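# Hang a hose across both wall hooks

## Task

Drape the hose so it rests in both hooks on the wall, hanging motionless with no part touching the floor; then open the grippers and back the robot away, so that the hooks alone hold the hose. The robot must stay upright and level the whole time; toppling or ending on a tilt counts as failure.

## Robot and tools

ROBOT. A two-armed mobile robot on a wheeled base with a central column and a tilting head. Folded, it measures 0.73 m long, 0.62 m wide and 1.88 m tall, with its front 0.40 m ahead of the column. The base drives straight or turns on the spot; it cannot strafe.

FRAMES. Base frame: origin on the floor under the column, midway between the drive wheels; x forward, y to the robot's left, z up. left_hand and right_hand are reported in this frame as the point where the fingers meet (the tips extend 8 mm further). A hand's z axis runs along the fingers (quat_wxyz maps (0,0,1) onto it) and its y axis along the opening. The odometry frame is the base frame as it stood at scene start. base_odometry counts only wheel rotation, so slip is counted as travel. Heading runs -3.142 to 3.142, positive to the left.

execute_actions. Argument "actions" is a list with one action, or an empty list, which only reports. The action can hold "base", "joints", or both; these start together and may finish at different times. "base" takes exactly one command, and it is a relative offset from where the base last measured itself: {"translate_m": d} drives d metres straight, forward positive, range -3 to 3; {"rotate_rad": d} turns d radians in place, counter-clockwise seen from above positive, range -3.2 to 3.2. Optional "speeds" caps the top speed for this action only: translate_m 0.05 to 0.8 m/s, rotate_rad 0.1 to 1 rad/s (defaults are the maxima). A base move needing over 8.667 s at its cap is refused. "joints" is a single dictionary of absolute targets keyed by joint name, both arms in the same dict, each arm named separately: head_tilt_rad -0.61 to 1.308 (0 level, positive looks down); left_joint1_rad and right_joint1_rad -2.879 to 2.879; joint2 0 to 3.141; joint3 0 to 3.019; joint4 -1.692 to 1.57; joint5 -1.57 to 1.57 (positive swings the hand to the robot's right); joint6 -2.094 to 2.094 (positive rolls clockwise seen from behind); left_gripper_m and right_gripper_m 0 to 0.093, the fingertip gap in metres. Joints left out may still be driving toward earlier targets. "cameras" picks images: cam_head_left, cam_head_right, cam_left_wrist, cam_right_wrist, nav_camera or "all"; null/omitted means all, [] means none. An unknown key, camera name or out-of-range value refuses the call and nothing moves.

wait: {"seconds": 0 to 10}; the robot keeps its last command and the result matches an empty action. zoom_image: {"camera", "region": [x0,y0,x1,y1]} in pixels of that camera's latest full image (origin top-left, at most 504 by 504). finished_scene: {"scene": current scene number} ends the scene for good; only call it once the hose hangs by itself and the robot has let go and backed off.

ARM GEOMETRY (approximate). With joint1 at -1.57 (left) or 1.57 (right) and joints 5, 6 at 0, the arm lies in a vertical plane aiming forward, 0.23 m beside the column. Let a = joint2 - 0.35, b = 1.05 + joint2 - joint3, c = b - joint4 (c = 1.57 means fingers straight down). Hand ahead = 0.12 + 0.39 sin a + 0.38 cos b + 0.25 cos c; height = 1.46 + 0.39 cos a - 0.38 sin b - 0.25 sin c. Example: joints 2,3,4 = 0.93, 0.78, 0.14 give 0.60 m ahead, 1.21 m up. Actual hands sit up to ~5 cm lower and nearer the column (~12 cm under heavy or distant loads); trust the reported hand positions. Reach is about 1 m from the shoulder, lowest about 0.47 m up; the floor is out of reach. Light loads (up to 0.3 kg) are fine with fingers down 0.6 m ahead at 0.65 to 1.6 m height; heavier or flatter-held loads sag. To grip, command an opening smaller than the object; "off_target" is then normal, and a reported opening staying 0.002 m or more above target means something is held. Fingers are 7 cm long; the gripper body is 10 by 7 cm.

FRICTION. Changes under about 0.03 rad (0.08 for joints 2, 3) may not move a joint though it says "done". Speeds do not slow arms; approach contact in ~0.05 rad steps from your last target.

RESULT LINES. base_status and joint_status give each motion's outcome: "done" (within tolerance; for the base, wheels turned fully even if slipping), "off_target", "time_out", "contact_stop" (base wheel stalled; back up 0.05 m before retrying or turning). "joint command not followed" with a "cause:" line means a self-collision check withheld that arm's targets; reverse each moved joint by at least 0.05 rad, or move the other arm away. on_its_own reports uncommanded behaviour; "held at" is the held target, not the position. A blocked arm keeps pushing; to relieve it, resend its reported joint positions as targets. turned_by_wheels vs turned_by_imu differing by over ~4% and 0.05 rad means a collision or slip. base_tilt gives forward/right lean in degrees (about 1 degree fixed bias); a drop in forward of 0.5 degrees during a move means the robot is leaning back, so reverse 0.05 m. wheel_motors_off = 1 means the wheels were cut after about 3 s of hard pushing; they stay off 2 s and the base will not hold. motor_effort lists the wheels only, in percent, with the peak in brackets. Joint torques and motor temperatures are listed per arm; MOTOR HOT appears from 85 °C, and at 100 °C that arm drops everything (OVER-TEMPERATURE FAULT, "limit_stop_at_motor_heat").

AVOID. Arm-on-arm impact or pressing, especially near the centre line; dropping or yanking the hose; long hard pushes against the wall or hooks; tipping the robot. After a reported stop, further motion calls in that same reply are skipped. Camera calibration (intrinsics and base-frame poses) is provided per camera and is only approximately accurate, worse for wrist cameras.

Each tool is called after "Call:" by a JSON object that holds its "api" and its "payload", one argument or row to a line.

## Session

Call:
{"api": "execute_actions", "payload": {
  "actions": []
}}

Scene clock: 0.00 s.
Joint torques (N m, as the arm reports them, + toward a larger angle): no reading
Motor temperatures (°C, as the motors report them): left_arm=[22 29 26 24 22 24] | right_arm=[22 29 26 23 25 23]
base_odometry: x=+0.000 y=+0.000 heading=+0.000 (m, m, rad; odometry frame)
turned_by_wheels: +0.000 (rad since the last result)
turned_by_imu: +0.000 (rad since the last result)
base_tilt: forward=-0.7 right=-0.2 (deg)
base_status: not commanded
joint_positions: head_tilt_rad=+0.887 left_joint1_rad=-1.548 left_joint2_rad=+0.853 left_joint3_rad=+0.402 left_joint4_rad=-0.992 left_joint5_rad=-0.023 left_joint6_rad=-0.047 left_gripper_m=+0.094 right_joint1_rad=+1.544 right_joint2_rad=+0.880 right_joint3_rad=+0.390 right_joint4_rad=-0.964 right_joint5_rad=+0.029 right_joint6_rad=+0.065 right_gripper_m=+0.095
joint_status: not commanded
wheel_motors_off: 0
motor_effort: left_wheel=+2 right_wheel=+2 (%)
left_hand: x=+0.1430 y=+0.2331 z=+1.2629 quat_wxyz=(+0.443, +0.025, -0.896, -0.027) (m; base frame)
right_hand: x=+0.1353 y=-0.2357 z=+1.2592 quat_wxyz=(+0.448, -0.034, -0.893, +0.035) (m; base frame)
pictures: cam_head_left, cam_head_right, cam_left_wrist, cam_right_wrist, nav_camera
camera_calibration (this result's frames):
cam_head_left: T_world_to_cam=[[0.00668445, -0.997265, -0.0736047, 0.14195], [-0.816039, 0.0371022, -0.576804, 0.92685], [0.577958, 0.06392, -0.81356, 1.15654], [0, 0, 0, 1]] pos_world=[0.086966, 0.0332478, 1.48597]
cam_head_right: T_world_to_cam=[[0.00749098, -0.997999, -0.062777, 0.0565714], [-0.802618, 0.0314445, -0.595664, 0.953827], [0.596446, 0.0548481, -0.800777, 1.13769], [0, 0, 0, 1]] pos_world=[0.0865629, -0.0359346, 1.48275]
cam_left_wrist: T_world_to_cam=[[0.02016, -0.995924, -0.0879141, 0.341947], [-0.0157711, -0.0882378, 0.995975, -1.23348], [-0.999672, -0.0186923, -0.0174857, 0.291948], [0, 0, 0, 1]] pos_world=[0.265506, 0.237171, 1.26368]
cam_right_wrist: T_world_to_cam=[[-0.03422, -0.994813, 0.0957949, -0.352816], [-0.010442, 0.0962017, 0.995307, -1.22012], [-0.99936, 0.0330591, -0.0136799, 0.28543], [0, 0, 0, 1]] pos_world=[0.260433, -0.243044, 1.2521]
Images, in order (width x height): cam_head_left 672x504, cam_head_right 672x504, cam_left_wrist 672x504, cam_right_wrist 672x504, nav_camera 672x504.

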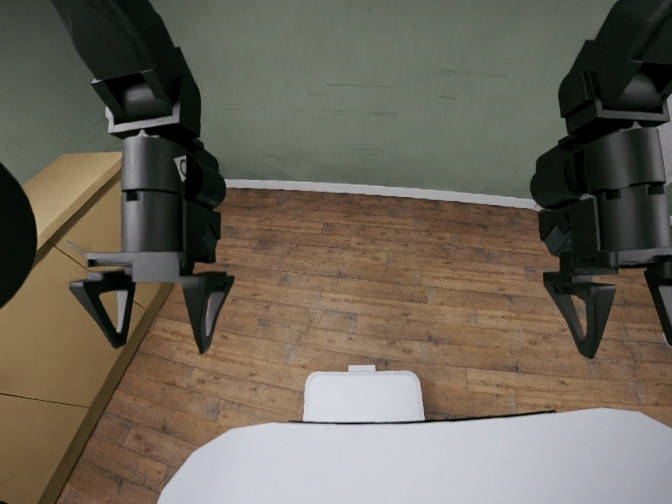

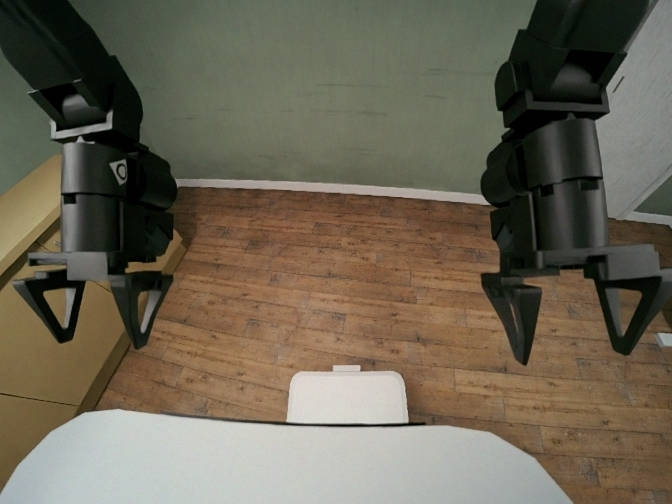

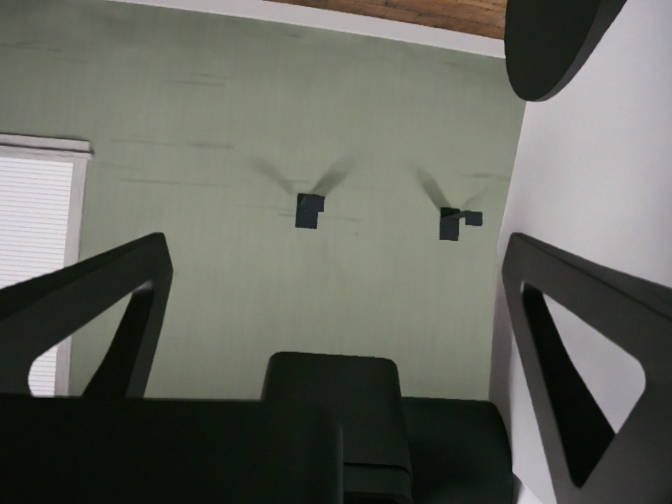

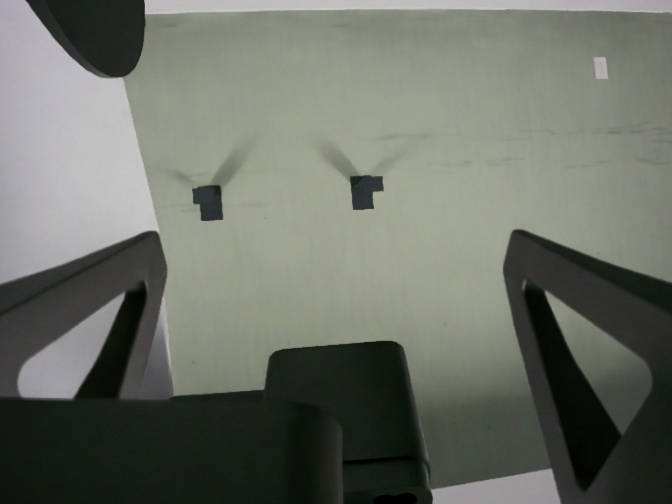

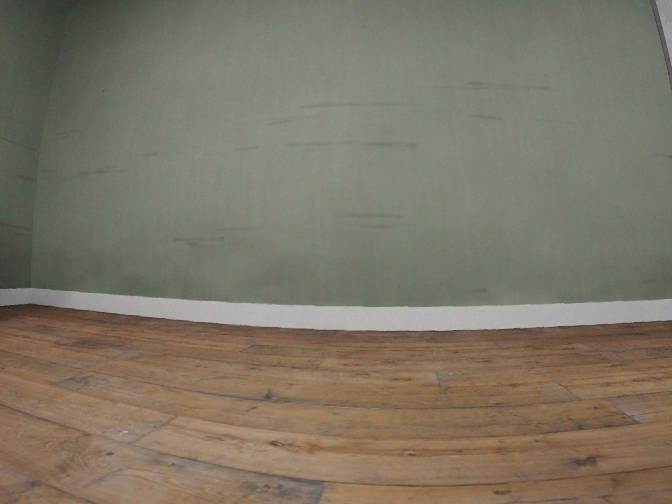

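Call:
{"api": "execute_actions", "payload": {
  "actions": [
    {"base":{"rotate_rad":-1.75},"joints":{"head_tilt_rad":0.5,"left_joint1_rad":-1.5,"left_joint2_rad":1.75,"left_joint3_rad":1.25,"left_joint4_rad":0.0,"left_joint5_rad":0,"left_joint6_rad":-1.57,"right_joint1_rad":1.45,"right_joint2_rad":1.75,"right_joint3_rad":1.25,"right_joint4_rad":0.0,"right_joint5_rad":0,"right_joint6_rad":1.57}}
  ],
  "cameras": ["cam_head_left","cam_head_right","nav_camera"]
}}

Scene clock: 18.97 s.
Joint torques (N m, as the arm reports them, + toward a larger angle): left_arm=[ -0.51 -15.89   0.79  -0.12  -0.11  -0.11] | right_arm=[ -1.47 -13.79  -0.22   0.72   0.2    0.3 ]
Motor temperatures (°C, as the motors report them): left_arm=[22 29 26 24 22 24] | right_arm=[22 29 26 23 25 23]
base_odometry: x=+0.000 y=+0.000 heading=-1.749 (m, m, rad; odometry frame)
turned_by_wheels: -1.749 (rad since the last result)
turned_by_imu: -1.754 (rad since the last result)
base_tilt: forward=-0.7 right=-0.2 (deg)
base_status: done
joint_positions: head_tilt_rad=+0.518 left_joint1_rad=-1.498 left_joint2_rad=+1.755 left_joint3_rad=+1.251 left_joint4_rad=-0.007 left_joint5_rad=-0.002 left_joint6_rad=-1.553 left_gripper_m=+0.094 right_joint1_rad=+1.449 right_joint2_rad=+1.748 right_joint3_rad=+1.255 right_joint4_rad=-0.008 right_joint5_rad=+0.000 right_joint6_rad=+1.555 right_gripper_m=+0.095
joint_status: all done
wheel_motors_off: 0
motor_effort: left_wheel=+2(52) right_wheel=-3(67) (%)
left_hand: x=+0.5128 y=+0.2767 z=+0.8920 quat_wxyz=(-0.027, +0.713, -0.700, -0.019) (m; base frame)
right_hand: x=+0.5174 y=-0.3117 z=+0.8979 quat_wxyz=(-0.045, -0.722, -0.690, +0.030) (m; base frame)
pictures: cam_head_left, cam_head_right, nav_camera
camera_calibration (this result's frames):
cam_head_left: T_world_to_cam=[[0.0327678, -0.997265, -0.0662466, 0.129314], [-0.553251, 0.0371022, -0.832188, 1.307], [0.83237, 0.06392, -0.550522, 0.738742], [0, 0, 0, 1]] pos_world=[0.103956, 0.0332478, 1.50293]
cam_head_right: T_world_to_cam=[[0.029617, -0.997999, -0.055856, 0.0448069], [-0.533934, 0.0314445, -0.844941, 1.32428], [0.845007, 0.0548481, -0.531934, 0.711247], [0, 0, 0, 1]] pos_world=[0.104742, -0.0359346, 1.49978]
Images, in order (width x height): cam_head_left 672x504, cam_head_right 672x504, nav_camera 672x504.

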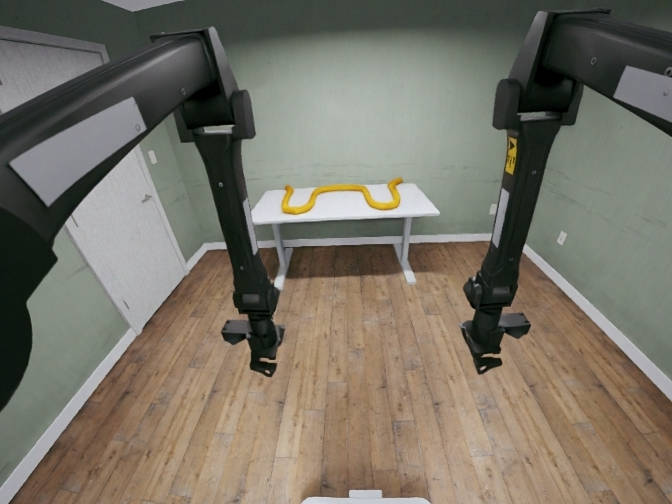

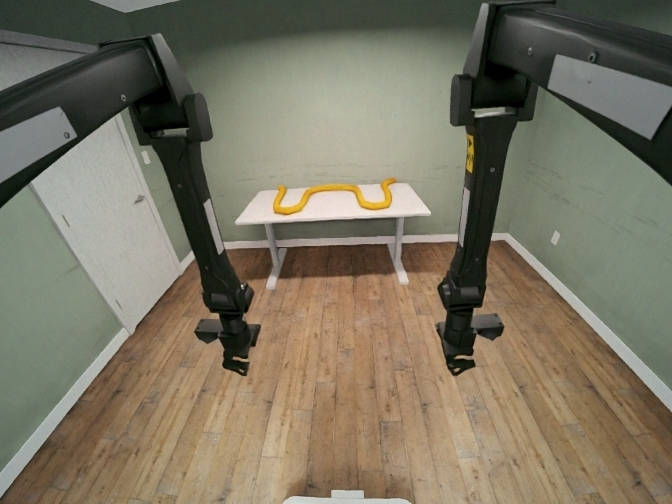

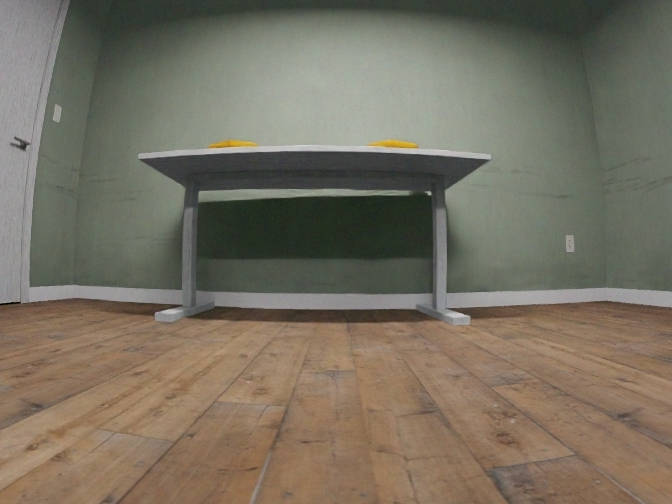

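Call:
{"api": "execute_actions", "payload": {
  "actions": [
    {"base":{"rotate_rad":0.125},"joints":{"head_tilt_rad":0.85}}
  ],
  "cameras": []
}}

Call:
{"api": "execute_actions", "payload": {
  "actions": [
    {"base":{"translate_m":1.0}}
  ],
  "cameras": []
}}

Call:
{"api": "execute_actions", "payload": {
  "actions": [
    {"base":{"rotate_rad":-0.13},"joints":{"left_joint1_rad":-1.43,"right_joint1_rad":1.43,"left_joint2_rad":1.65,"right_joint2_rad":1.65,"left_joint4_rad":-0.1,"right_joint4_rad":-0.1}}
  ],
  "cameras": ["cam_head_left","cam_head_right","nav_camera"]
}}

Scene clock: 37.93 s.
Joint torques (N m, as the arm reports them, + toward a larger angle): left_arm=[ -0.04 -15.96   0.75  -0.14  -0.12  -0.1 ] | right_arm=[ -1.13 -13.82  -0.15   0.71   0.2    0.3 ]
Motor temperatures (°C, as the motors report them): left_arm=[22 31 26 24 22 24] | right_arm=[22 31 26 23 25 23]
base_odometry: x=+0.000 y=+0.000 heading=-1.625 (m, m, rad; odometry frame)
turned_by_wheels: +0.124 (rad since the last result)
turned_by_imu: +0.126 (rad since the last result)
base_tilt: forward=-0.7 right=-0.2 (deg)
base_status: done
joint_positions: head_tilt_rad=+0.851 left_joint1_rad=-1.498 left_joint2_rad=+1.755 left_joint3_rad=+1.251 left_joint4_rad=-0.007 left_joint5_rad=-0.002 left_joint6_rad=-1.553 left_gripper_m=+0.094 right_joint1_rad=+1.449 right_joint2_rad=+1.748 right_joint3_rad=+1.255 right_joint4_rad=-0.008 right_joint5_rad=+0.000 right_joint6_rad=+1.555 right_gripper_m=+0.095
joint_status: all done
wheel_motors_off: 0
motor_effort: left_wheel=-1(29) right_wheel=+2(30) (%)
left_hand: x=+0.5129 y=+0.2761 z=+0.8920 quat_wxyz=(-0.027, +0.713, -0.700, -0.019) (m; base frame)
right_hand: x=+0.5174 y=-0.3114 z=+0.8979 quat_wxyz=(-0.045, -0.722, -0.690, +0.030) (m; base frame)
pictures: none
No camera images: the call's "cameras" was empty. Leave "cameras" out to get every camera's image.

Scene clock: 41.23 s.
Joint torques (N m, as the arm reports them, + toward a larger angle): left_arm=[ -0.18 -15.74   0.75  -0.14  -0.12  -0.11] | right_arm=[ -1.31 -13.8   -0.15   0.69   0.2    0.29]
Motor temperatures (°C, as the motors report them): left_arm=[22 31 26 24 22 24] | right_arm=[22 31 26 23 25 23]
base_odometry: x=-0.055 y=-0.999 heading=-1.626 (m, m, rad; odometry frame)
turned_by_wheels: -0.001 (rad since the last result)
turned_by_imu: -0.001 (rad since the last result)
base_tilt: forward=-0.7 right=-0.2 (deg)
base_status: done
joint_positions: head_tilt_rad=+0.852 left_joint1_rad=-1.498 left_joint2_rad=+1.754 left_joint3_rad=+1.253 left_joint4_rad=-0.006 left_joint5_rad=-0.002 left_joint6_rad=-1.553 left_gripper_m=+0.094 right_joint1_rad=+1.449 right_joint2_rad=+1.747 right_joint3_rad=+1.254 right_joint4_rad=-0.007 right_joint5_rad=+0.000 right_joint6_rad=+1.555 right_gripper_m=+0.095
joint_status: not commanded
wheel_motors_off: 0
motor_effort: left_wheel=-1(59) right_wheel=+1(82) (%)
left_hand: x=+0.5151 y=+0.2761 z=+0.8926 quat_wxyz=(-0.029, +0.713, -0.700, -0.018) (m; base frame)
right_hand: x=+0.5176 y=-0.3114 z=+0.8981 quat_wxyz=(-0.045, -0.722, -0.690, +0.030) (m; base frame)
pictures: none
No camera images: the call's "cameras" was empty. Leave "cameras" out to get every camera's image.

Scene clock: 42.47 s.
Joint torques (N m, as the arm reports them, + toward a larger angle): left_arm=[  0.92 -15.95   1.62  -0.46  -0.19  -0.1 ] | right_arm=[ -1.37 -13.81   1.06   0.02   0.21   0.29]
Motor temperatures (°C, as the motors report them): left_arm=[22 31 26 24 22 24] | right_arm=[22 31 26 23 25 23]
base_odometry: x=-0.055 y=-0.999 heading=-1.754 (m, m, rad; odometry frame)
turned_by_wheels: -0.128 (rad since the last result)
turned_by_imu: -0.125 (rad since the last result)
base_tilt: forward=-0.7 right=-0.3 (deg)
base_status: done
joint_positions: head_tilt_rad=+0.852 left_joint1_rad=-1.432 left_joint2_rad=+1.639 left_joint3_rad=+1.253 left_joint4_rad=-0.097 left_joint5_rad=-0.001 left_joint6_rad=-1.553 left_gripper_m=+0.094 right_joint1_rad=+1.428 right_joint2_rad=+1.640 right_joint3_rad=+1.250 right_joint4_rad=-0.092 right_joint5_rad=+0.000 right_joint6_rad=+1.555 right_gripper_m=+0.095
joint_status: all done
wheel_motors_off: 0
motor_effort: left_wheel=-1(55) right_wheel=+0(63) (%)
left_hand: x=+0.5528 y=+0.3196 z=+0.9433 quat_wxyz=(-0.057, +0.723, -0.688, -0.030) (m; base frame)
right_hand: x=+0.5520 y=-0.3230 z=+0.9435 quat_wxyz=(-0.059, -0.724, -0.687, +0.030) (m; base frame)
pictures: cam_head_left, cam_head_right, nav_camera
camera_calibration (this result's frames):
cam_head_left: T_world_to_cam=[[0.0092419, -0.997265, -0.0733275, 0.141395], [-0.795472, 0.0371022, -0.604854, 0.969018], [0.60592, 0.06392, -0.792953, 1.12341], [0, 0, 0, 1]] pos_world=[0.0888238, 0.0332478, 1.48729]
cam_head_right: T_world_to_cam=[[0.00967113, -0.997999, -0.0624783, 0.0560024], [-0.781403, 0.0314445, -0.623235, 0.995225], [0.623952, 0.0548481, -0.779535, 1.1036], [0, 0, 0, 1]] pos_world=[0.0885331, -0.0359346, 1.48406]
Images, in order (width x height): cam_head_left 672x504, cam_head_right 672x504, nav_camera 672x504.

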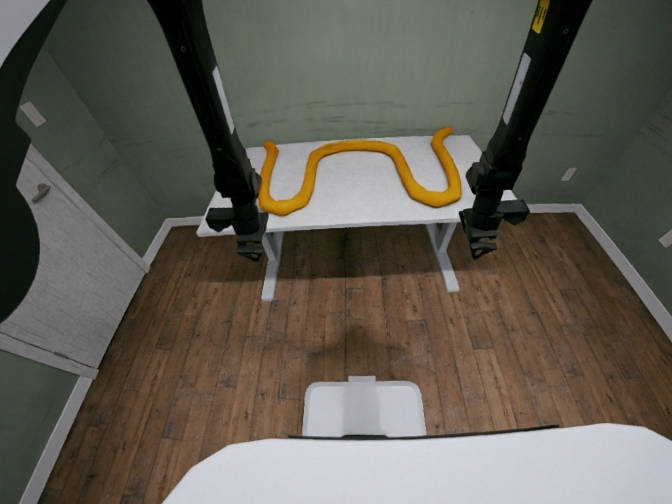

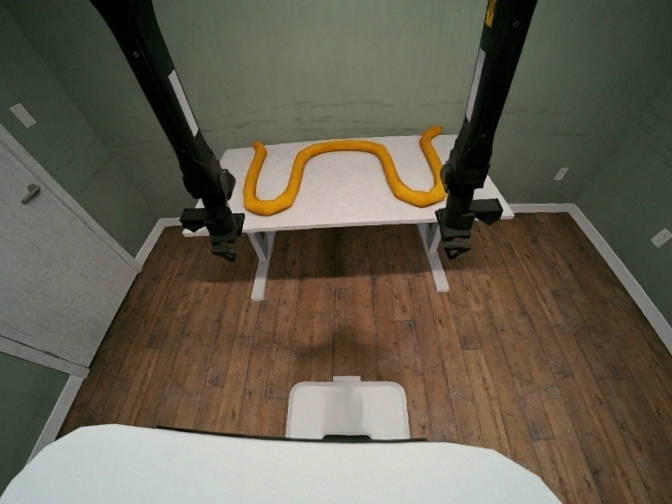

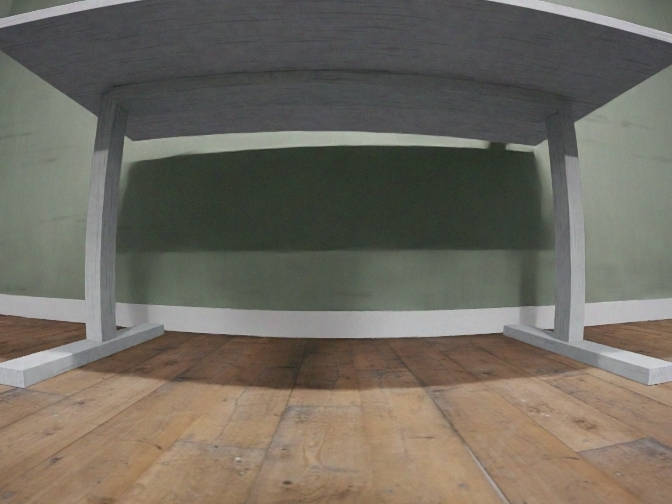

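Call:
{"api": "execute_actions", "payload": {
  "actions": [
    {"base":{"translate_m":0.37},"joints":{"head_tilt_rad":1.0}}
  ],
  "cameras": ["cam_head_left","cam_left_wrist","cam_right_wrist"]
}}

Scene clock: 53.40 s.
Joint torques (N m, as the arm reports them, + toward a larger angle): left_arm=[  1.08 -15.7    1.6   -0.44  -0.19  -0.1 ] | right_arm=[ -1.58 -14.42   0.93  -0.02   0.21   0.29]
Motor temperatures (°C, as the motors report them): left_arm=[22 31 26 24 22 24] | right_arm=[22 32 26 23 25 23]
base_odometry: x=-0.122 y=-1.363 heading=-1.755 (m, m, rad; odometry frame)
turned_by_wheels: -0.001 (rad since the last result)
turned_by_imu: -0.002 (rad since the last result)
base_tilt: forward=-0.7 right=-0.2 (deg)
base_status: done
joint_positions: head_tilt_rad=+1.001 left_joint1_rad=-1.432 left_joint2_rad=+1.640 left_joint3_rad=+1.252 left_joint4_rad=-0.097 left_joint5_rad=-0.001 left_joint6_rad=-1.553 left_gripper_m=+0.094 right_joint1_rad=+1.428 right_joint2_rad=+1.642 right_joint3_rad=+1.252 right_joint4_rad=-0.092 right_joint5_rad=+0.000 right_joint6_rad=+1.556 right_gripper_m=+0.095
joint_status: all done
wheel_motors_off: 0
motor_effort: left_wheel=-2(50) right_wheel=+1(81) (%)
left_hand: x=+0.5517 y=+0.3198 z=+0.9429 quat_wxyz=(-0.057, +0.723, -0.688, -0.030) (m; base frame)
right_hand: x=+0.5518 y=-0.3231 z=+0.9426 quat_wxyz=(-0.059, -0.724, -0.686, +0.030) (m; base frame)
pictures: cam_head_left, cam_left_wrist, cam_right_wrist
camera_calibration (this result's frames):
cam_head_left: T_world_to_cam=[[-0.00170551, -0.997265, -0.0738879, 0.142806], [-0.876186, 0.0371022, -0.480544, 0.781616], [0.481971, 0.06392, -0.873853, 1.25419], [0, 0, 0, 1]] pos_world=[0.080601, 0.0332478, 1.48213]
cam_left_wrist: T_world_to_cam=[[0.997647, 0.0611378, 0.0310148, -0.597586], [0.0381103, -0.870662, 0.490404, -0.203487], [0.0569856, -0.488068, -0.870943, 1.06848], [0, 0, 0, 1]] pos_world=[0.543047, 0.380856, 1.04891]
cam_right_wrist: T_world_to_cam=[[-0.997362, 0.05569, -0.0465533, 0.609924], [0.0262772, 0.874882, 0.483624, -0.178652], [0.0676617, 0.481125, -0.874037, 1.06712], [0, 0, 0, 1]] pos_world=[0.540807, -0.391083, 1.04749]
Images, in order (width x height): cam_head_left 672x504, cam_left_wrist 672x504, cam_right_wrist 672x504.

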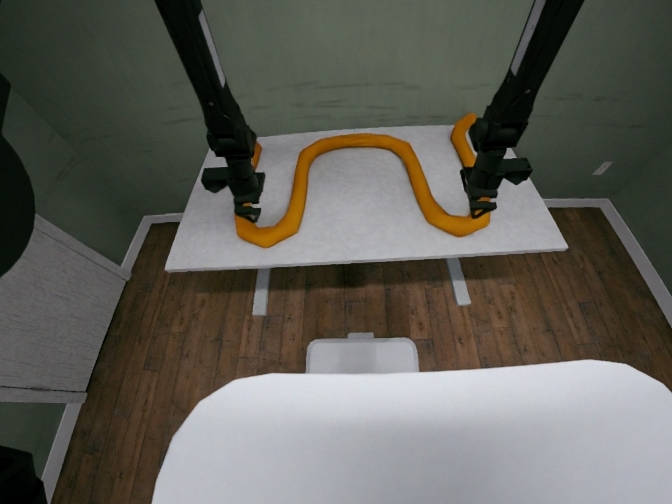

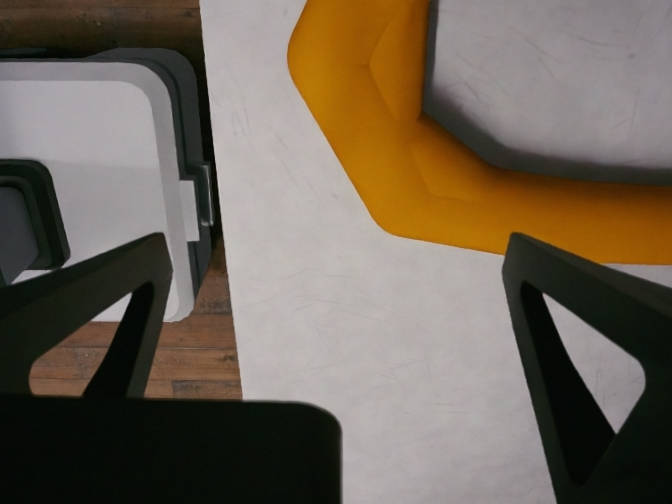

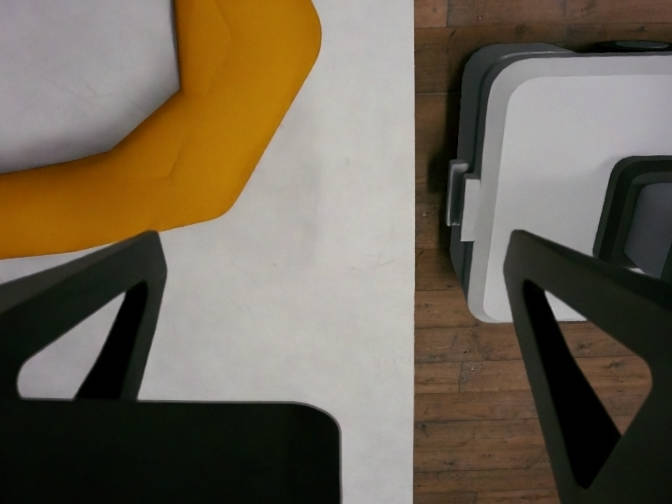

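Call:
{"api": "execute_actions", "payload": {
  "actions": [
    {"base":{"translate_m":0.03},"joints":{"left_joint1_rad":-1.48,"left_joint2_rad":1.94,"left_joint3_rad":1.555,"left_joint4_rad":-0.13,"left_joint6_rad":-2.07,"right_joint1_rad":1.46,"right_joint2_rad":1.955,"right_joint3_rad":1.665,"right_joint4_rad":-0.22,"right_joint6_rad":2.07}}
  ],
  "cameras": ["cam_left_wrist","cam_right_wrist"]
}}

Scene clock: 77.43 s.
Joint torques (N m, as the arm reports them, + toward a larger angle): left_arm=[  0.64 -17.12   2.25  -0.68  -0.15  -0.1 ] | right_arm=[ -1.   -16.92   2.44  -0.2    0.19   0.28]
Motor temperatures (°C, as the motors report them): left_arm=[22 32 26 24 22 24] | right_arm=[22 32 26 23 25 23]
base_odometry: x=-0.128 y=-1.392 heading=-1.755 (m, m, rad; odometry frame)
turned_by_wheels: +0.000 (rad since the last result)
turned_by_imu: -0.001 (rad since the last result)
base_tilt: forward=-0.7 right=-0.2 (deg)
base_status: done
joint_positions: head_tilt_rad=+1.001 left_joint1_rad=-1.482 left_joint2_rad=+1.952 left_joint3_rad=+1.546 left_joint4_rad=-0.127 left_joint5_rad=-0.001 left_joint6_rad=-2.053 left_gripper_m=+0.094 right_joint1_rad=+1.452 right_joint2_rad=+1.966 right_joint3_rad=+1.651 right_joint4_rad=-0.211 right_joint5_rad=+0.000 right_joint6_rad=+2.056 right_gripper_m=+0.095
joint_status: all done
wheel_motors_off: 0
motor_effort: left_wheel=-1(38) right_wheel=+0(34) (%)
left_hand: x=+0.5496 y=+0.2948 z=+0.8203 quat_wxyz=(-0.031, +0.866, -0.498, -0.024) (m; base frame)
right_hand: x=+0.5838 y=-0.3213 z=+0.8227 quat_wxyz=(-0.044, -0.870, -0.490, +0.028) (m; base frame)
pictures: cam_left_wrist, cam_right_wrist
camera_calibration (this result's frames):
cam_left_wrist: T_world_to_cam=[[0.857644, 0.513851, 0.0200846, -0.637648], [0.425615, -0.731209, 0.53309, -0.454215], [0.288615, -0.448653, -0.84582, 0.79006], [0, 0, 0, 1]] pos_world=[0.512173, 0.349993, 0.923193]
cam_right_wrist: T_world_to_cam=[[-0.852705, 0.519891, -0.0510571, 0.704559], [0.42453, 0.746601, 0.512212, -0.420345], [0.304414, 0.41509, -0.85734, 0.786181], [0, 0, 0, 1]] pos_world=[0.539906, -0.3788, 0.925303]
Images, in order (width x height): cam_left_wrist 672x504, cam_right_wrist 672x504.

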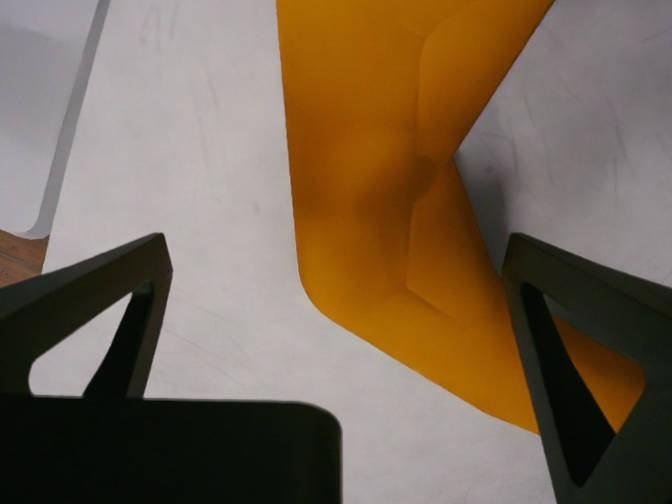

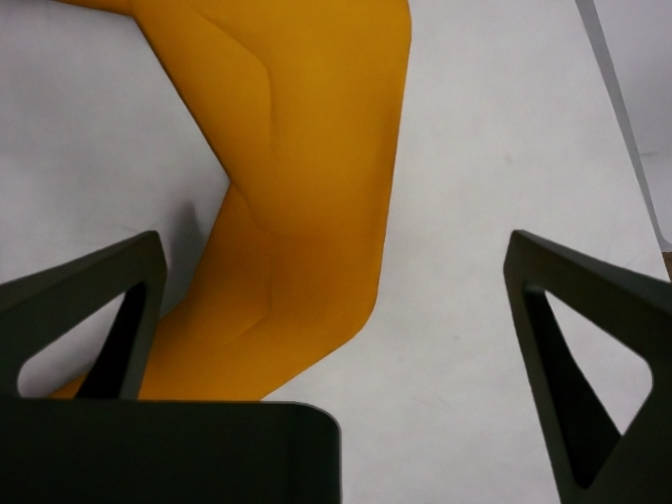

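Call:
{"api": "execute_actions", "payload": {
  "actions": [
    {"base":{"translate_m":0.014},"joints":{"left_joint2_rad":2.075,"left_joint3_rad":1.69,"right_joint2_rad":2.09,"right_joint3_rad":1.795}}
  ],
  "cameras": ["cam_left_wrist","cam_right_wrist"]
}}

Scene clock: 84.23 s.
Joint torques (N m, as the arm reports them, + toward a larger angle): left_arm=[  0.89 -16.58   1.51  -0.67  -0.17  -0.1 ] | right_arm=[ -1.08 -15.83   1.52   0.03   0.18   0.28]
Motor temperatures (°C, as the motors report them): left_arm=[22 32 26 24 22 24] | right_arm=[22 32 26 23 25 23]
base_odometry: x=-0.131 y=-1.406 heading=-1.755 (m, m, rad; odometry frame)
turned_by_wheels: +0.000 (rad since the last result)
turned_by_imu: -0.001 (rad since the last result)
base_tilt: forward=-0.7 right=-0.2 (deg)
base_status: done
joint_positions: head_tilt_rad=+1.001 left_joint1_rad=-1.482 left_joint2_rad=+2.067 left_joint3_rad=+1.693 left_joint4_rad=-0.127 left_joint5_rad=-0.001 left_joint6_rad=-2.053 left_gripper_m=+0.094 right_joint1_rad=+1.452 right_joint2_rad=+2.086 right_joint3_rad=+1.798 right_joint4_rad=-0.213 right_joint5_rad=+0.000 right_joint6_rad=+2.056 right_gripper_m=+0.095
joint_status: all done
wheel_motors_off: 0
motor_effort: left_wheel=-1(38) right_wheel=+0(36) (%)
left_hand: x=+0.5651 y=+0.2987 z=+0.7779 quat_wxyz=(-0.039, +0.866, -0.499, -0.010) (m; base frame)
right_hand: x=+0.5946 y=-0.3264 z=+0.7795 quat_wxyz=(-0.050, -0.870, -0.491, +0.017) (m; base frame)
pictures: cam_left_wrist, cam_right_wrist
camera_calibration (this result's frames):
cam_left_wrist: T_world_to_cam=[[0.857825, 0.511726, 0.0476772, -0.673083], [0.406813, -0.732776, 0.545475, -0.433898], [0.31407, -0.448526, -0.83677, 0.729952], [0, 0, 0, 1]] pos_world=[0.524646, 0.353887, 0.879573]
cam_right_wrist: T_world_to_cam=[[-0.852511, 0.51766, -0.0724789, 0.73006], [0.410126, 0.748399, 0.521245, -0.39685], [0.324071, 0.414642, -0.850324, 0.730668], [0, 0, 0, 1]] pos_world=[0.548354, -0.383887, 0.881074]
Images, in order (width x height): cam_left_wrist 672x504, cam_right_wrist 672x504.

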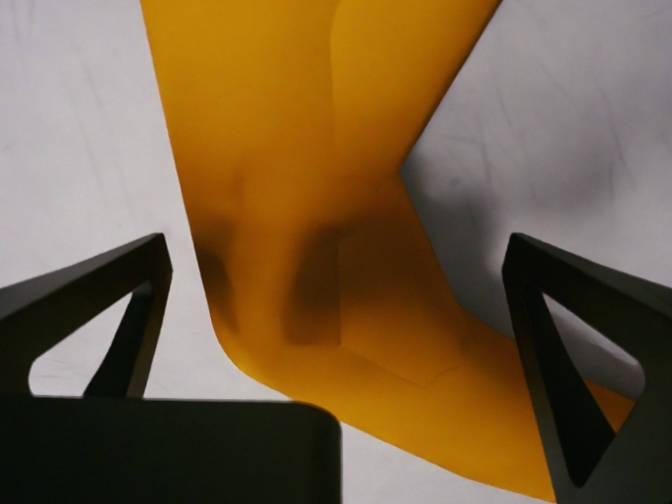

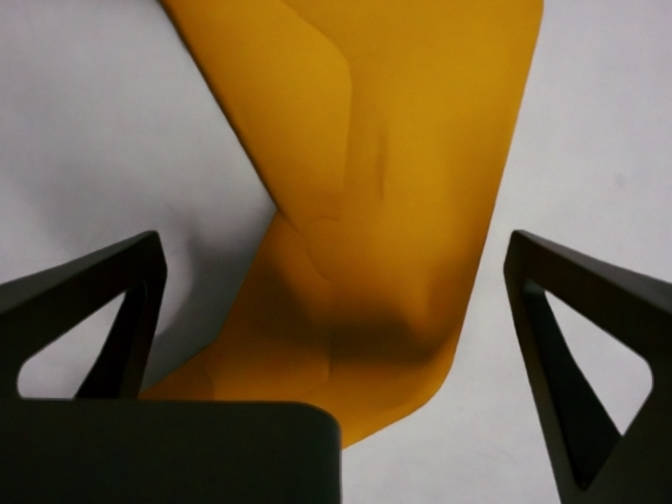

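Call:
{"api": "execute_actions", "payload": {
  "actions": [
    {"joints":{"left_joint2_rad":2.165,"left_joint3_rad":1.785,"right_joint2_rad":2.185,"right_joint3_rad":1.89}}
  ],
  "cameras": ["cam_left_wrist","cam_right_wrist"]
}}

Call:
{"api": "execute_actions", "payload": {
  "actions": [
    {"joints":{"left_gripper_m":0.02,"right_gripper_m":0.02}}
  ],
  "cameras": ["cam_head_left"]
}}

Scene clock: 91.83 s.
Joint torques (N m, as the arm reports them, + toward a larger angle): left_arm=[  0.51 -16.37   2.08  -0.47  -0.21  -0.1 ] | right_arm=[ -1.39 -15.62   2.01  -0.06   0.23   0.29]
Motor temperatures (°C, as the motors report them): left_arm=[22 32 26 24 22 24] | right_arm=[22 33 26 23 25 23]
base_odometry: x=-0.131 y=-1.406 heading=-1.755 (m, m, rad; odometry frame)
turned_by_wheels: +0.000 (rad since the last result)
turned_by_imu: +0.000 (rad since the last result)
base_tilt: forward=-0.7 right=-0.2 (deg)
base_status: not commanded
joint_positions: head_tilt_rad=+1.001 left_joint1_rad=-1.482 left_joint2_rad=+2.165 left_joint3_rad=+1.781 left_joint4_rad=-0.127 left_joint5_rad=+0.000 left_joint6_rad=-2.053 left_gripper_m=+0.094 right_joint1_rad=+1.452 right_joint2_rad=+2.188 right_joint3_rad=+1.883 right_joint4_rad=-0.214 right_joint5_rad=-0.001 right_joint6_rad=+2.056 right_gripper_m=+0.095
joint_status: all done
wheel_motors_off: 0
motor_effort: left_wheel=+0(0) right_wheel=+0(1) (%)
left_hand: x=+0.5513 y=+0.3007 z=+0.7404 quat_wxyz=(-0.036, +0.866, -0.498, -0.015) (m; base frame)
right_hand: x=+0.5754 y=-0.3292 z=+0.7398 quat_wxyz=(-0.045, -0.870, -0.490, +0.024) (m; base frame)
pictures: cam_left_wrist, cam_right_wrist
camera_calibration (this result's frames):
cam_left_wrist: T_world_to_cam=[[0.857868, 0.512481, 0.0377644, -0.653352], [0.413157, -0.731569, 0.542317, -0.407806], [0.305554, -0.449634, -0.839325, 0.710807], [0, 0, 0, 1]] pos_world=[0.511788, 0.356095, 0.842432]
cam_right_wrist: T_world_to_cam=[[-0.852704, 0.519324, -0.056547, 0.701094], [0.42046, 0.746524, 0.515669, -0.36862], [0.310013, 0.415938, -0.85492, 0.716176], [0, 0, 0, 1]] pos_world=[0.530792, -0.386796, 0.842004]
Images, in order (width x height): cam_left_wrist 672x504, cam_right_wrist 672x504.

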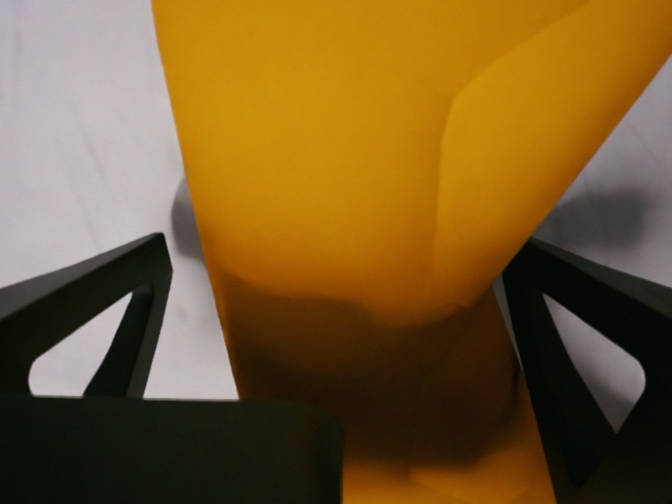

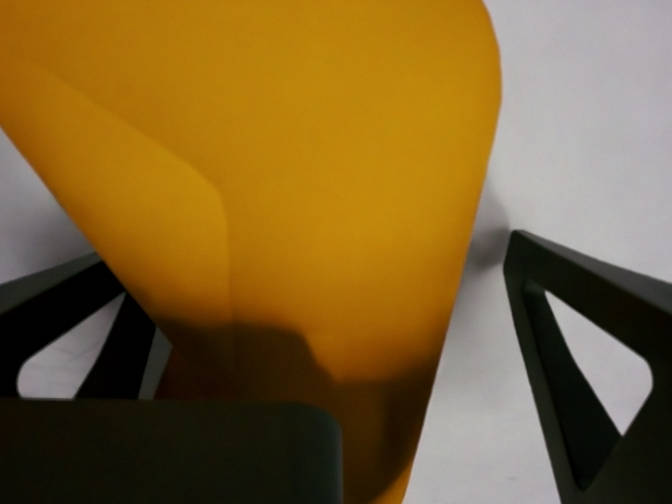

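Scene clock: 92.50 s.
Joint torques (N m, as the arm reports them, + toward a larger angle): left_arm=[  0.94 -16.45   1.97  -0.53  -0.2   -0.08] | right_arm=[ -1.31 -15.71   1.98  -0.02   0.18   0.27]
Motor temperatures (°C, as the motors report them): left_arm=[22 32 26 24 22 24] | right_arm=[22 33 26 23 25 23]
base_odometry: x=-0.131 y=-1.406 heading=-1.755 (m, m, rad; odometry frame)
turned_by_wheels: +0.000 (rad since the last result)
turned_by_imu: +0.000 (rad since the last result)
base_tilt: forward=-0.7 right=-0.2 (deg)
base_status: not commanded
joint_positions: head_tilt_rad=+1.001 left_joint1_rad=-1.482 left_joint2_rad=+2.165 left_joint3_rad=+1.782 left_joint4_rad=-0.127 left_joint5_rad=+0.000 left_joint6_rad=-2.055 left_gripper_m=+0.059 right_joint1_rad=+1.452 right_joint2_rad=+2.188 right_joint3_rad=+1.885 right_joint4_rad=-0.214 right_joint5_rad=+0.000 right_joint6_rad=+2.058 right_gripper_m=+0.060
joint_status: left_gripper_m off_target (ended at +0.059, target +0.020); right_gripper_m off_target (ended at +0.060, target +0.020)
wheel_motors_off: 0
motor_effort: left_wheel=-1(1) right_wheel=+0(0) (%)
left_hand: x=+0.5516 y=+0.3008 z=+0.7404 quat_wxyz=(-0.036, +0.867, -0.498, -0.014) (m; base frame)
right_hand: x=+0.5763 y=-0.3294 z=+0.7399 quat_wxyz=(-0.046, -0.870, -0.489, +0.024) (m; base frame)
pictures: cam_head_left
camera_calibration (this result's frames):
cam_head_left: T_world_to_cam=[[-0.00174137, -0.997265, -0.0738871, 0.142806], [-0.876419, 0.0371022, -0.480118, 0.780973], [0.481547, 0.06392, -0.874086, 1.25457], [0, 0, 0, 1]] pos_world=[0.0805729, 0.0332478, 1.48212]
Images, in order (width x height): cam_head_left 672x504.

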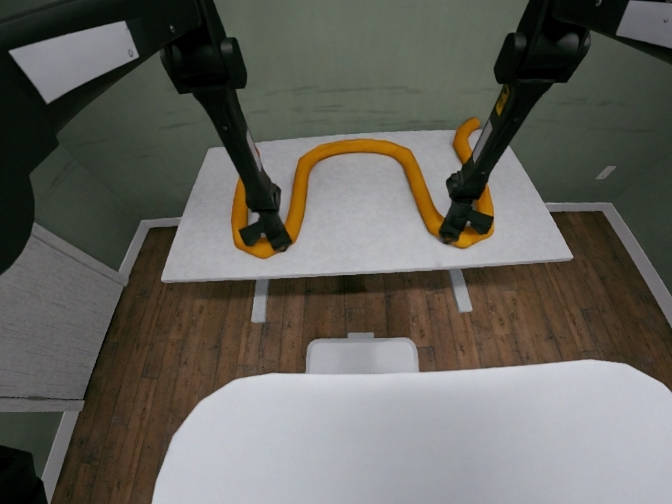

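Call:
{"api": "execute_actions", "payload": {
  "actions": [
    {"joints":{"left_joint2_rad":1.63,"left_joint3_rad":1.36,"left_joint4_rad":-0.23,"left_joint6_rad":-1.8,"right_joint2_rad":1.63,"right_joint3_rad":1.36,"right_joint4_rad":-0.23,"right_joint6_rad":1.8}}
  ],
  "cameras": []
}}

Call:
{"api": "execute_actions", "payload": {
  "actions": [
    {"base":{"translate_m":-1.04},"speeds":{"translate_m":0.3},"joints":{"left_joint1_rad":-1.28,"left_joint2_rad":1.06,"left_joint3_rad":1.21,"left_joint4_rad":-0.62,"left_joint6_rad":-1.43,"right_joint1_rad":1.28,"right_joint2_rad":1.06,"right_joint3_rad":1.21,"right_joint4_rad":-0.62,"right_joint6_rad":1.43}}
  ],
  "cameras": ["cam_head_left"]
}}

Call:
{"api": "execute_actions", "payload": {
  "actions": [
    {"base":{"rotate_rad":-1.585},"speeds":{"rotate_rad":0.7},"joints":{"head_tilt_rad":0.6}}
  ],
  "cameras": ["cam_head_left","nav_camera"]
}}

Scene clock: 106.73 s.
Joint torques (N m, as the arm reports them, + toward a larger angle): left_arm=[  0.41 -18.58   2.69  -0.28  -0.21   0.23] | right_arm=[ -0.58 -16.94   1.71   0.16   0.19  -0.04]
Motor temperatures (°C, as the motors report them): left_arm=[22 32 26 24 22 24] | right_arm=[22 33 26 23 25 23]
base_odometry: x=-0.131 y=-1.406 heading=-1.755 (m, m, rad; odometry frame)
turned_by_wheels: +0.000 (rad since the last result)
turned_by_imu: +0.000 (rad since the last result)
base_tilt: forward=-0.7 right=-0.2 (deg)
base_status: not commanded
joint_positions: head_tilt_rad=+1.001 left_joint1_rad=-1.482 left_joint2_rad=+1.643 left_joint3_rad=+1.357 left_joint4_rad=-0.235 left_joint5_rad=+0.000 left_joint6_rad=-1.825 left_gripper_m=+0.059 right_joint1_rad=+1.452 right_joint2_rad=+1.646 right_joint3_rad=+1.361 right_joint4_rad=-0.227 right_joint5_rad=+0.000 right_joint6_rad=+1.819 right_gripper_m=+0.059
joint_status: all done
wheel_motors_off: 0
motor_effort: left_wheel=-1(2) right_wheel=+0(1) (%)
left_hand: x=+0.5836 y=+0.2864 z=+0.9456 quat_wxyz=(-0.031, +0.804, -0.594, -0.022) (m; base frame)
right_hand: x=+0.5850 y=-0.3085 z=+0.9466 quat_wxyz=(-0.044, -0.806, -0.590, +0.028) (m; base frame)
pictures: none
No camera images: the call's "cameras" was empty. Leave "cameras" out to get every camera's image.

Scene clock: 111.47 s.
Joint torques (N m, as the arm reports them, + toward a larger angle): left_arm=[  1.37 -18.73   6.29   0.02  -0.56   0.05] | right_arm=[ -1.68 -16.82   5.93   0.52   0.44   0.19]
Motor temperatures (°C, as the motors report them): left_arm=[22 32 26 24 22 24] | right_arm=[22 33 27 23 25 23]
base_odometry: x=+0.061 y=-0.384 heading=-1.757 (m, m, rad; odometry frame)
turned_by_wheels: -0.002 (rad since the last result)
turned_by_imu: -0.003 (rad since the last result)
base_tilt: forward=-0.7 right=-0.3 (deg)
base_status: done
joint_positions: head_tilt_rad=+1.001 left_joint1_rad=-1.282 left_joint2_rad=+1.098 left_joint3_rad=+1.190 left_joint4_rad=-0.632 left_joint5_rad=+0.006 left_joint6_rad=-1.434 left_gripper_m=+0.059 right_joint1_rad=+1.277 right_joint2_rad=+1.099 right_joint3_rad=+1.189 right_joint4_rad=-0.627 right_joint5_rad=-0.002 right_joint6_rad=+1.426 right_gripper_m=+0.059
joint_status: all done
wheel_motors_off: 0
motor_effort: left_wheel=-3(50) right_wheel=+1(57) (%)
left_hand: x=+0.5931 y=+0.3664 z=+1.1972 quat_wxyz=(-0.074, +0.706, -0.698, -0.096) (m; base frame)
right_hand: x=+0.5929 y=-0.3702 z=+1.1976 quat_wxyz=(-0.077, -0.703, -0.700, +0.099) (m; base frame)
pictures: cam_head_left
camera_calibration (this result's frames):
cam_head_left: T_world_to_cam=[[-0.00174679, -0.997265, -0.073887, 0.142806], [-0.876454, 0.0371022, -0.480054, 0.780876], [0.481483, 0.06392, -0.874122, 1.25463], [0, 0, 0, 1]] pos_world=[0.0805686, 0.0332478, 1.48211]
Images, in order (width x height): cam_head_left 672x504.

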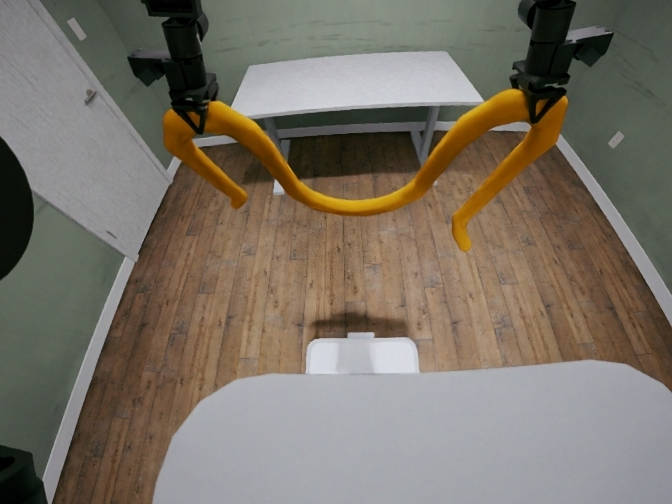

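Scene clock: 115.23 s.
Joint torques (N m, as the arm reports them, + toward a larger angle): left_arm=[  2.12 -18.62   6.41   0.02  -0.47   0.05] | right_arm=[ -2.09 -16.99   5.92   0.61   0.41   0.19]
Motor temperatures (°C, as the motors report them): left_arm=[22 33 27 24 22 24] | right_arm=[22 33 28 23 25 23]
base_odometry: x=+0.061 y=-0.384 heading=+2.942 (m, m, rad; odometry frame)
turned_by_wheels: -1.584 (rad since the last result)
turned_by_imu: -1.587 (rad since the last result)
base_tilt: forward=-0.7 right=-0.2 (deg)
base_status: done
joint_positions: head_tilt_rad=+0.618 left_joint1_rad=-1.289 left_joint2_rad=+1.098 left_joint3_rad=+1.190 left_joint4_rad=-0.632 left_joint5_rad=+0.004 left_joint6_rad=-1.434 left_gripper_m=+0.059 right_joint1_rad=+1.282 right_joint2_rad=+1.099 right_joint3_rad=+1.189 right_joint4_rad=-0.627 right_joint5_rad=-0.002 right_joint6_rad=+1.426 right_gripper_m=+0.059
joint_status: all done
wheel_motors_off: 0
motor_effort: left_wheel=+2(73) right_wheel=-3(57) (%)
left_hand: x=+0.5936 y=+0.3632 z=+1.1964 quat_wxyz=(-0.072, +0.704, -0.700, -0.095) (m; base frame)
right_hand: x=+0.5933 y=-0.3679 z=+1.1970 quat_wxyz=(-0.076, -0.702, -0.701, +0.097) (m; base frame)
pictures: cam_head_left, nav_camera
camera_calibration (this result's frames):
cam_head_left: T_world_to_cam=[[0.0260334, -0.997265, -0.0691708, 0.134155], [-0.633089, 0.0371022, -0.77319, 1.22014], [0.773641, 0.06392, -0.630391, 0.864677], [0, 0, 0, 1]] pos_world=[0.100012, 0.0332478, 1.49776]
Images, in order (width x height): cam_head_left 672x504, nav_camera 672x504.

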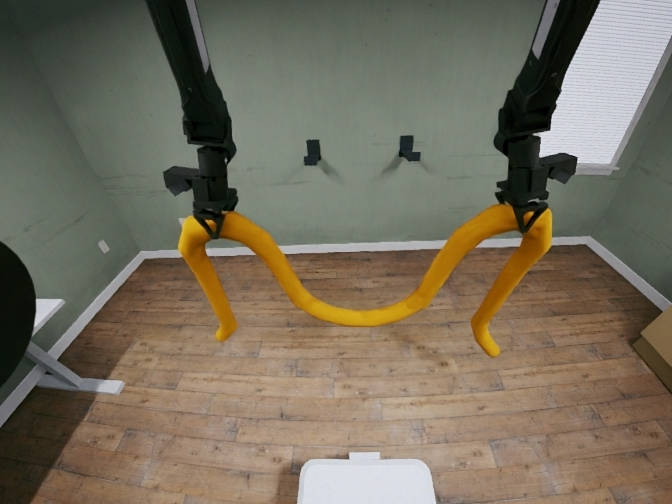

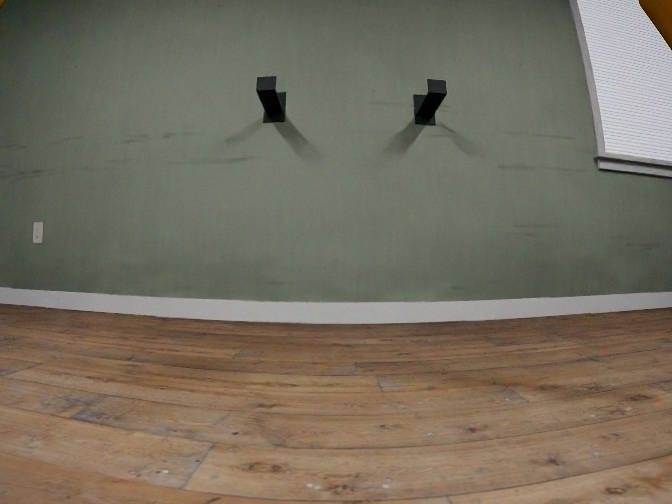

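Call:
{"api": "execute_actions", "payload": {
  "actions": [
    {"base":{"rotate_rad":-0.03}}
  ],
  "cameras": []
}}

Call:
{"api": "execute_actions", "payload": {
  "actions": [
    {"base":{"translate_m":0.92},"speeds":{"translate_m":0.5},"joints":{"head_tilt_rad":0.75}}
  ],
  "cameras": ["cam_head_left","cam_head_right"]
}}

Scene clock: 123.97 s.
Joint torques (N m, as the arm reports them, + toward a larger angle): left_arm=[  2.08 -18.39   6.36   0.03  -0.52   0.06] | right_arm=[ -1.98 -16.7    5.96   0.62   0.47   0.19]
Motor temperatures (°C, as the motors report them): left_arm=[22 33 28 24 22 24] | right_arm=[22 34 28 23 25 23]
base_odometry: x=+0.061 y=-0.384 heading=+2.913 (m, m, rad; odometry frame)
turned_by_wheels: -0.029 (rad since the last result)
turned_by_imu: -0.030 (rad since the last result)
base_tilt: forward=-0.6 right=-0.2 (deg)
base_status: done
joint_positions: head_tilt_rad=+0.618 left_joint1_rad=-1.289 left_joint2_rad=+1.098 left_joint3_rad=+1.190 left_joint4_rad=-0.632 left_joint5_rad=+0.005 left_joint6_rad=-1.434 left_gripper_m=+0.059 right_joint1_rad=+1.283 right_joint2_rad=+1.099 right_joint3_rad=+1.189 right_joint4_rad=-0.627 right_joint5_rad=-0.003 right_joint6_rad=+1.426 right_gripper_m=+0.059
joint_status: not commanded
wheel_motors_off: 0
motor_effort: left_wheel=+1(37) right_wheel=-2(37) (%)
left_hand: x=+0.5936 y=+0.3631 z=+1.1964 quat_wxyz=(-0.072, +0.705, -0.700, -0.094) (m; base frame)
right_hand: x=+0.5934 y=-0.3675 z=+1.1969 quat_wxyz=(-0.075, -0.702, -0.701, +0.097) (m; base frame)
pictures: none
No camera images: the call's "cameras" was empty. Leave "cameras" out to get every camera's image.

Scene clock: 127.40 s.
Joint torques (N m, as the arm reports them, + toward a larger angle): left_arm=[  1.91 -18.35   6.43   0.03  -0.53   0.07] | right_arm=[ -2.17 -16.98   5.98   0.59   0.47   0.2 ]
Motor temperatures (°C, as the motors report them): left_arm=[22 33 28 24 22 24] | right_arm=[22 34 28 23 25 23]
base_odometry: x=-0.835 y=-0.174 heading=+2.911 (m, m, rad; odometry frame)
turned_by_wheels: -0.002 (rad since the last result)
turned_by_imu: -0.001 (rad since the last result)
base_tilt: forward=-0.6 right=-0.2 (deg)
base_status: done
joint_positions: head_tilt_rad=+0.753 left_joint1_rad=-1.289 left_joint2_rad=+1.098 left_joint3_rad=+1.190 left_joint4_rad=-0.632 left_joint5_rad=+0.006 left_joint6_rad=-1.434 left_gripper_m=+0.059 right_joint1_rad=+1.283 right_joint2_rad=+1.099 right_joint3_rad=+1.188 right_joint4_rad=-0.627 right_joint5_rad=-0.003 right_joint6_rad=+1.426 right_gripper_m=+0.059
joint_status: all done
wheel_motors_off: 0
motor_effort: left_wheel=-2(73) right_wheel=+2(80) (%)
left_hand: x=+0.5937 y=+0.3631 z=+1.1964 quat_wxyz=(-0.072, +0.705, -0.700, -0.094) (m; base frame)
right_hand: x=+0.5929 y=-0.3675 z=+1.1967 quat_wxyz=(-0.075, -0.702, -0.701, +0.097) (m; base frame)
pictures: cam_head_left, cam_head_right
camera_calibration (this result's frames):
cam_head_left: T_world_to_cam=[[0.0164656, -0.997265, -0.0720501, 0.139067], [-0.731592, 0.0371022, -0.680732, 1.08268], [0.681543, 0.06392, -0.728981, 1.02111], [0, 0, 0, 1]] pos_world=[0.0938575, 0.0332478, 1.4914]
cam_head_right: T_world_to_cam=[[0.0158172, -0.997999, -0.0612118, 0.0537447], [-0.71577, 0.0314445, -0.697628, 1.10651], [0.698157, 0.0548481, -0.713841, 0.998725], [0, 0, 0, 1]] pos_world=[0.0938892, -0.0359346, 1.48815]
Images, in order (width x height): cam_head_left 672x504, cam_head_right 672x504.

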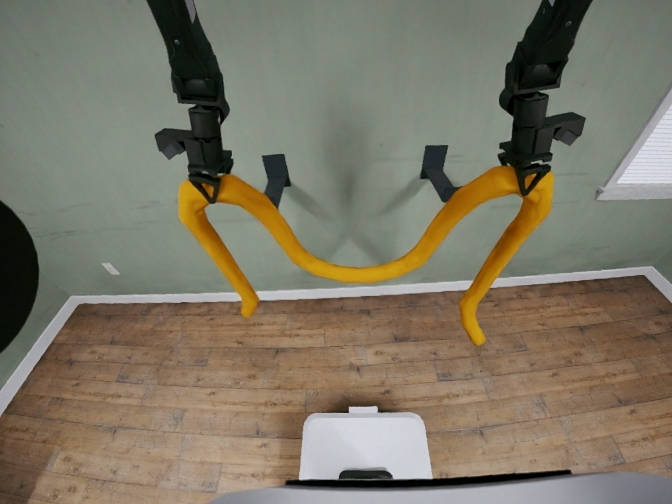

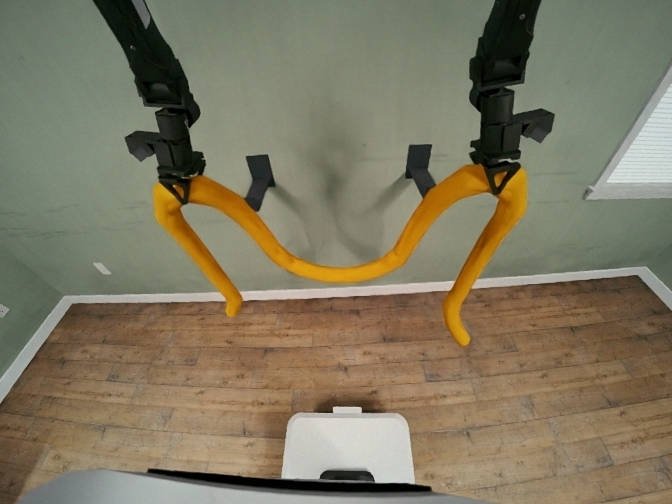

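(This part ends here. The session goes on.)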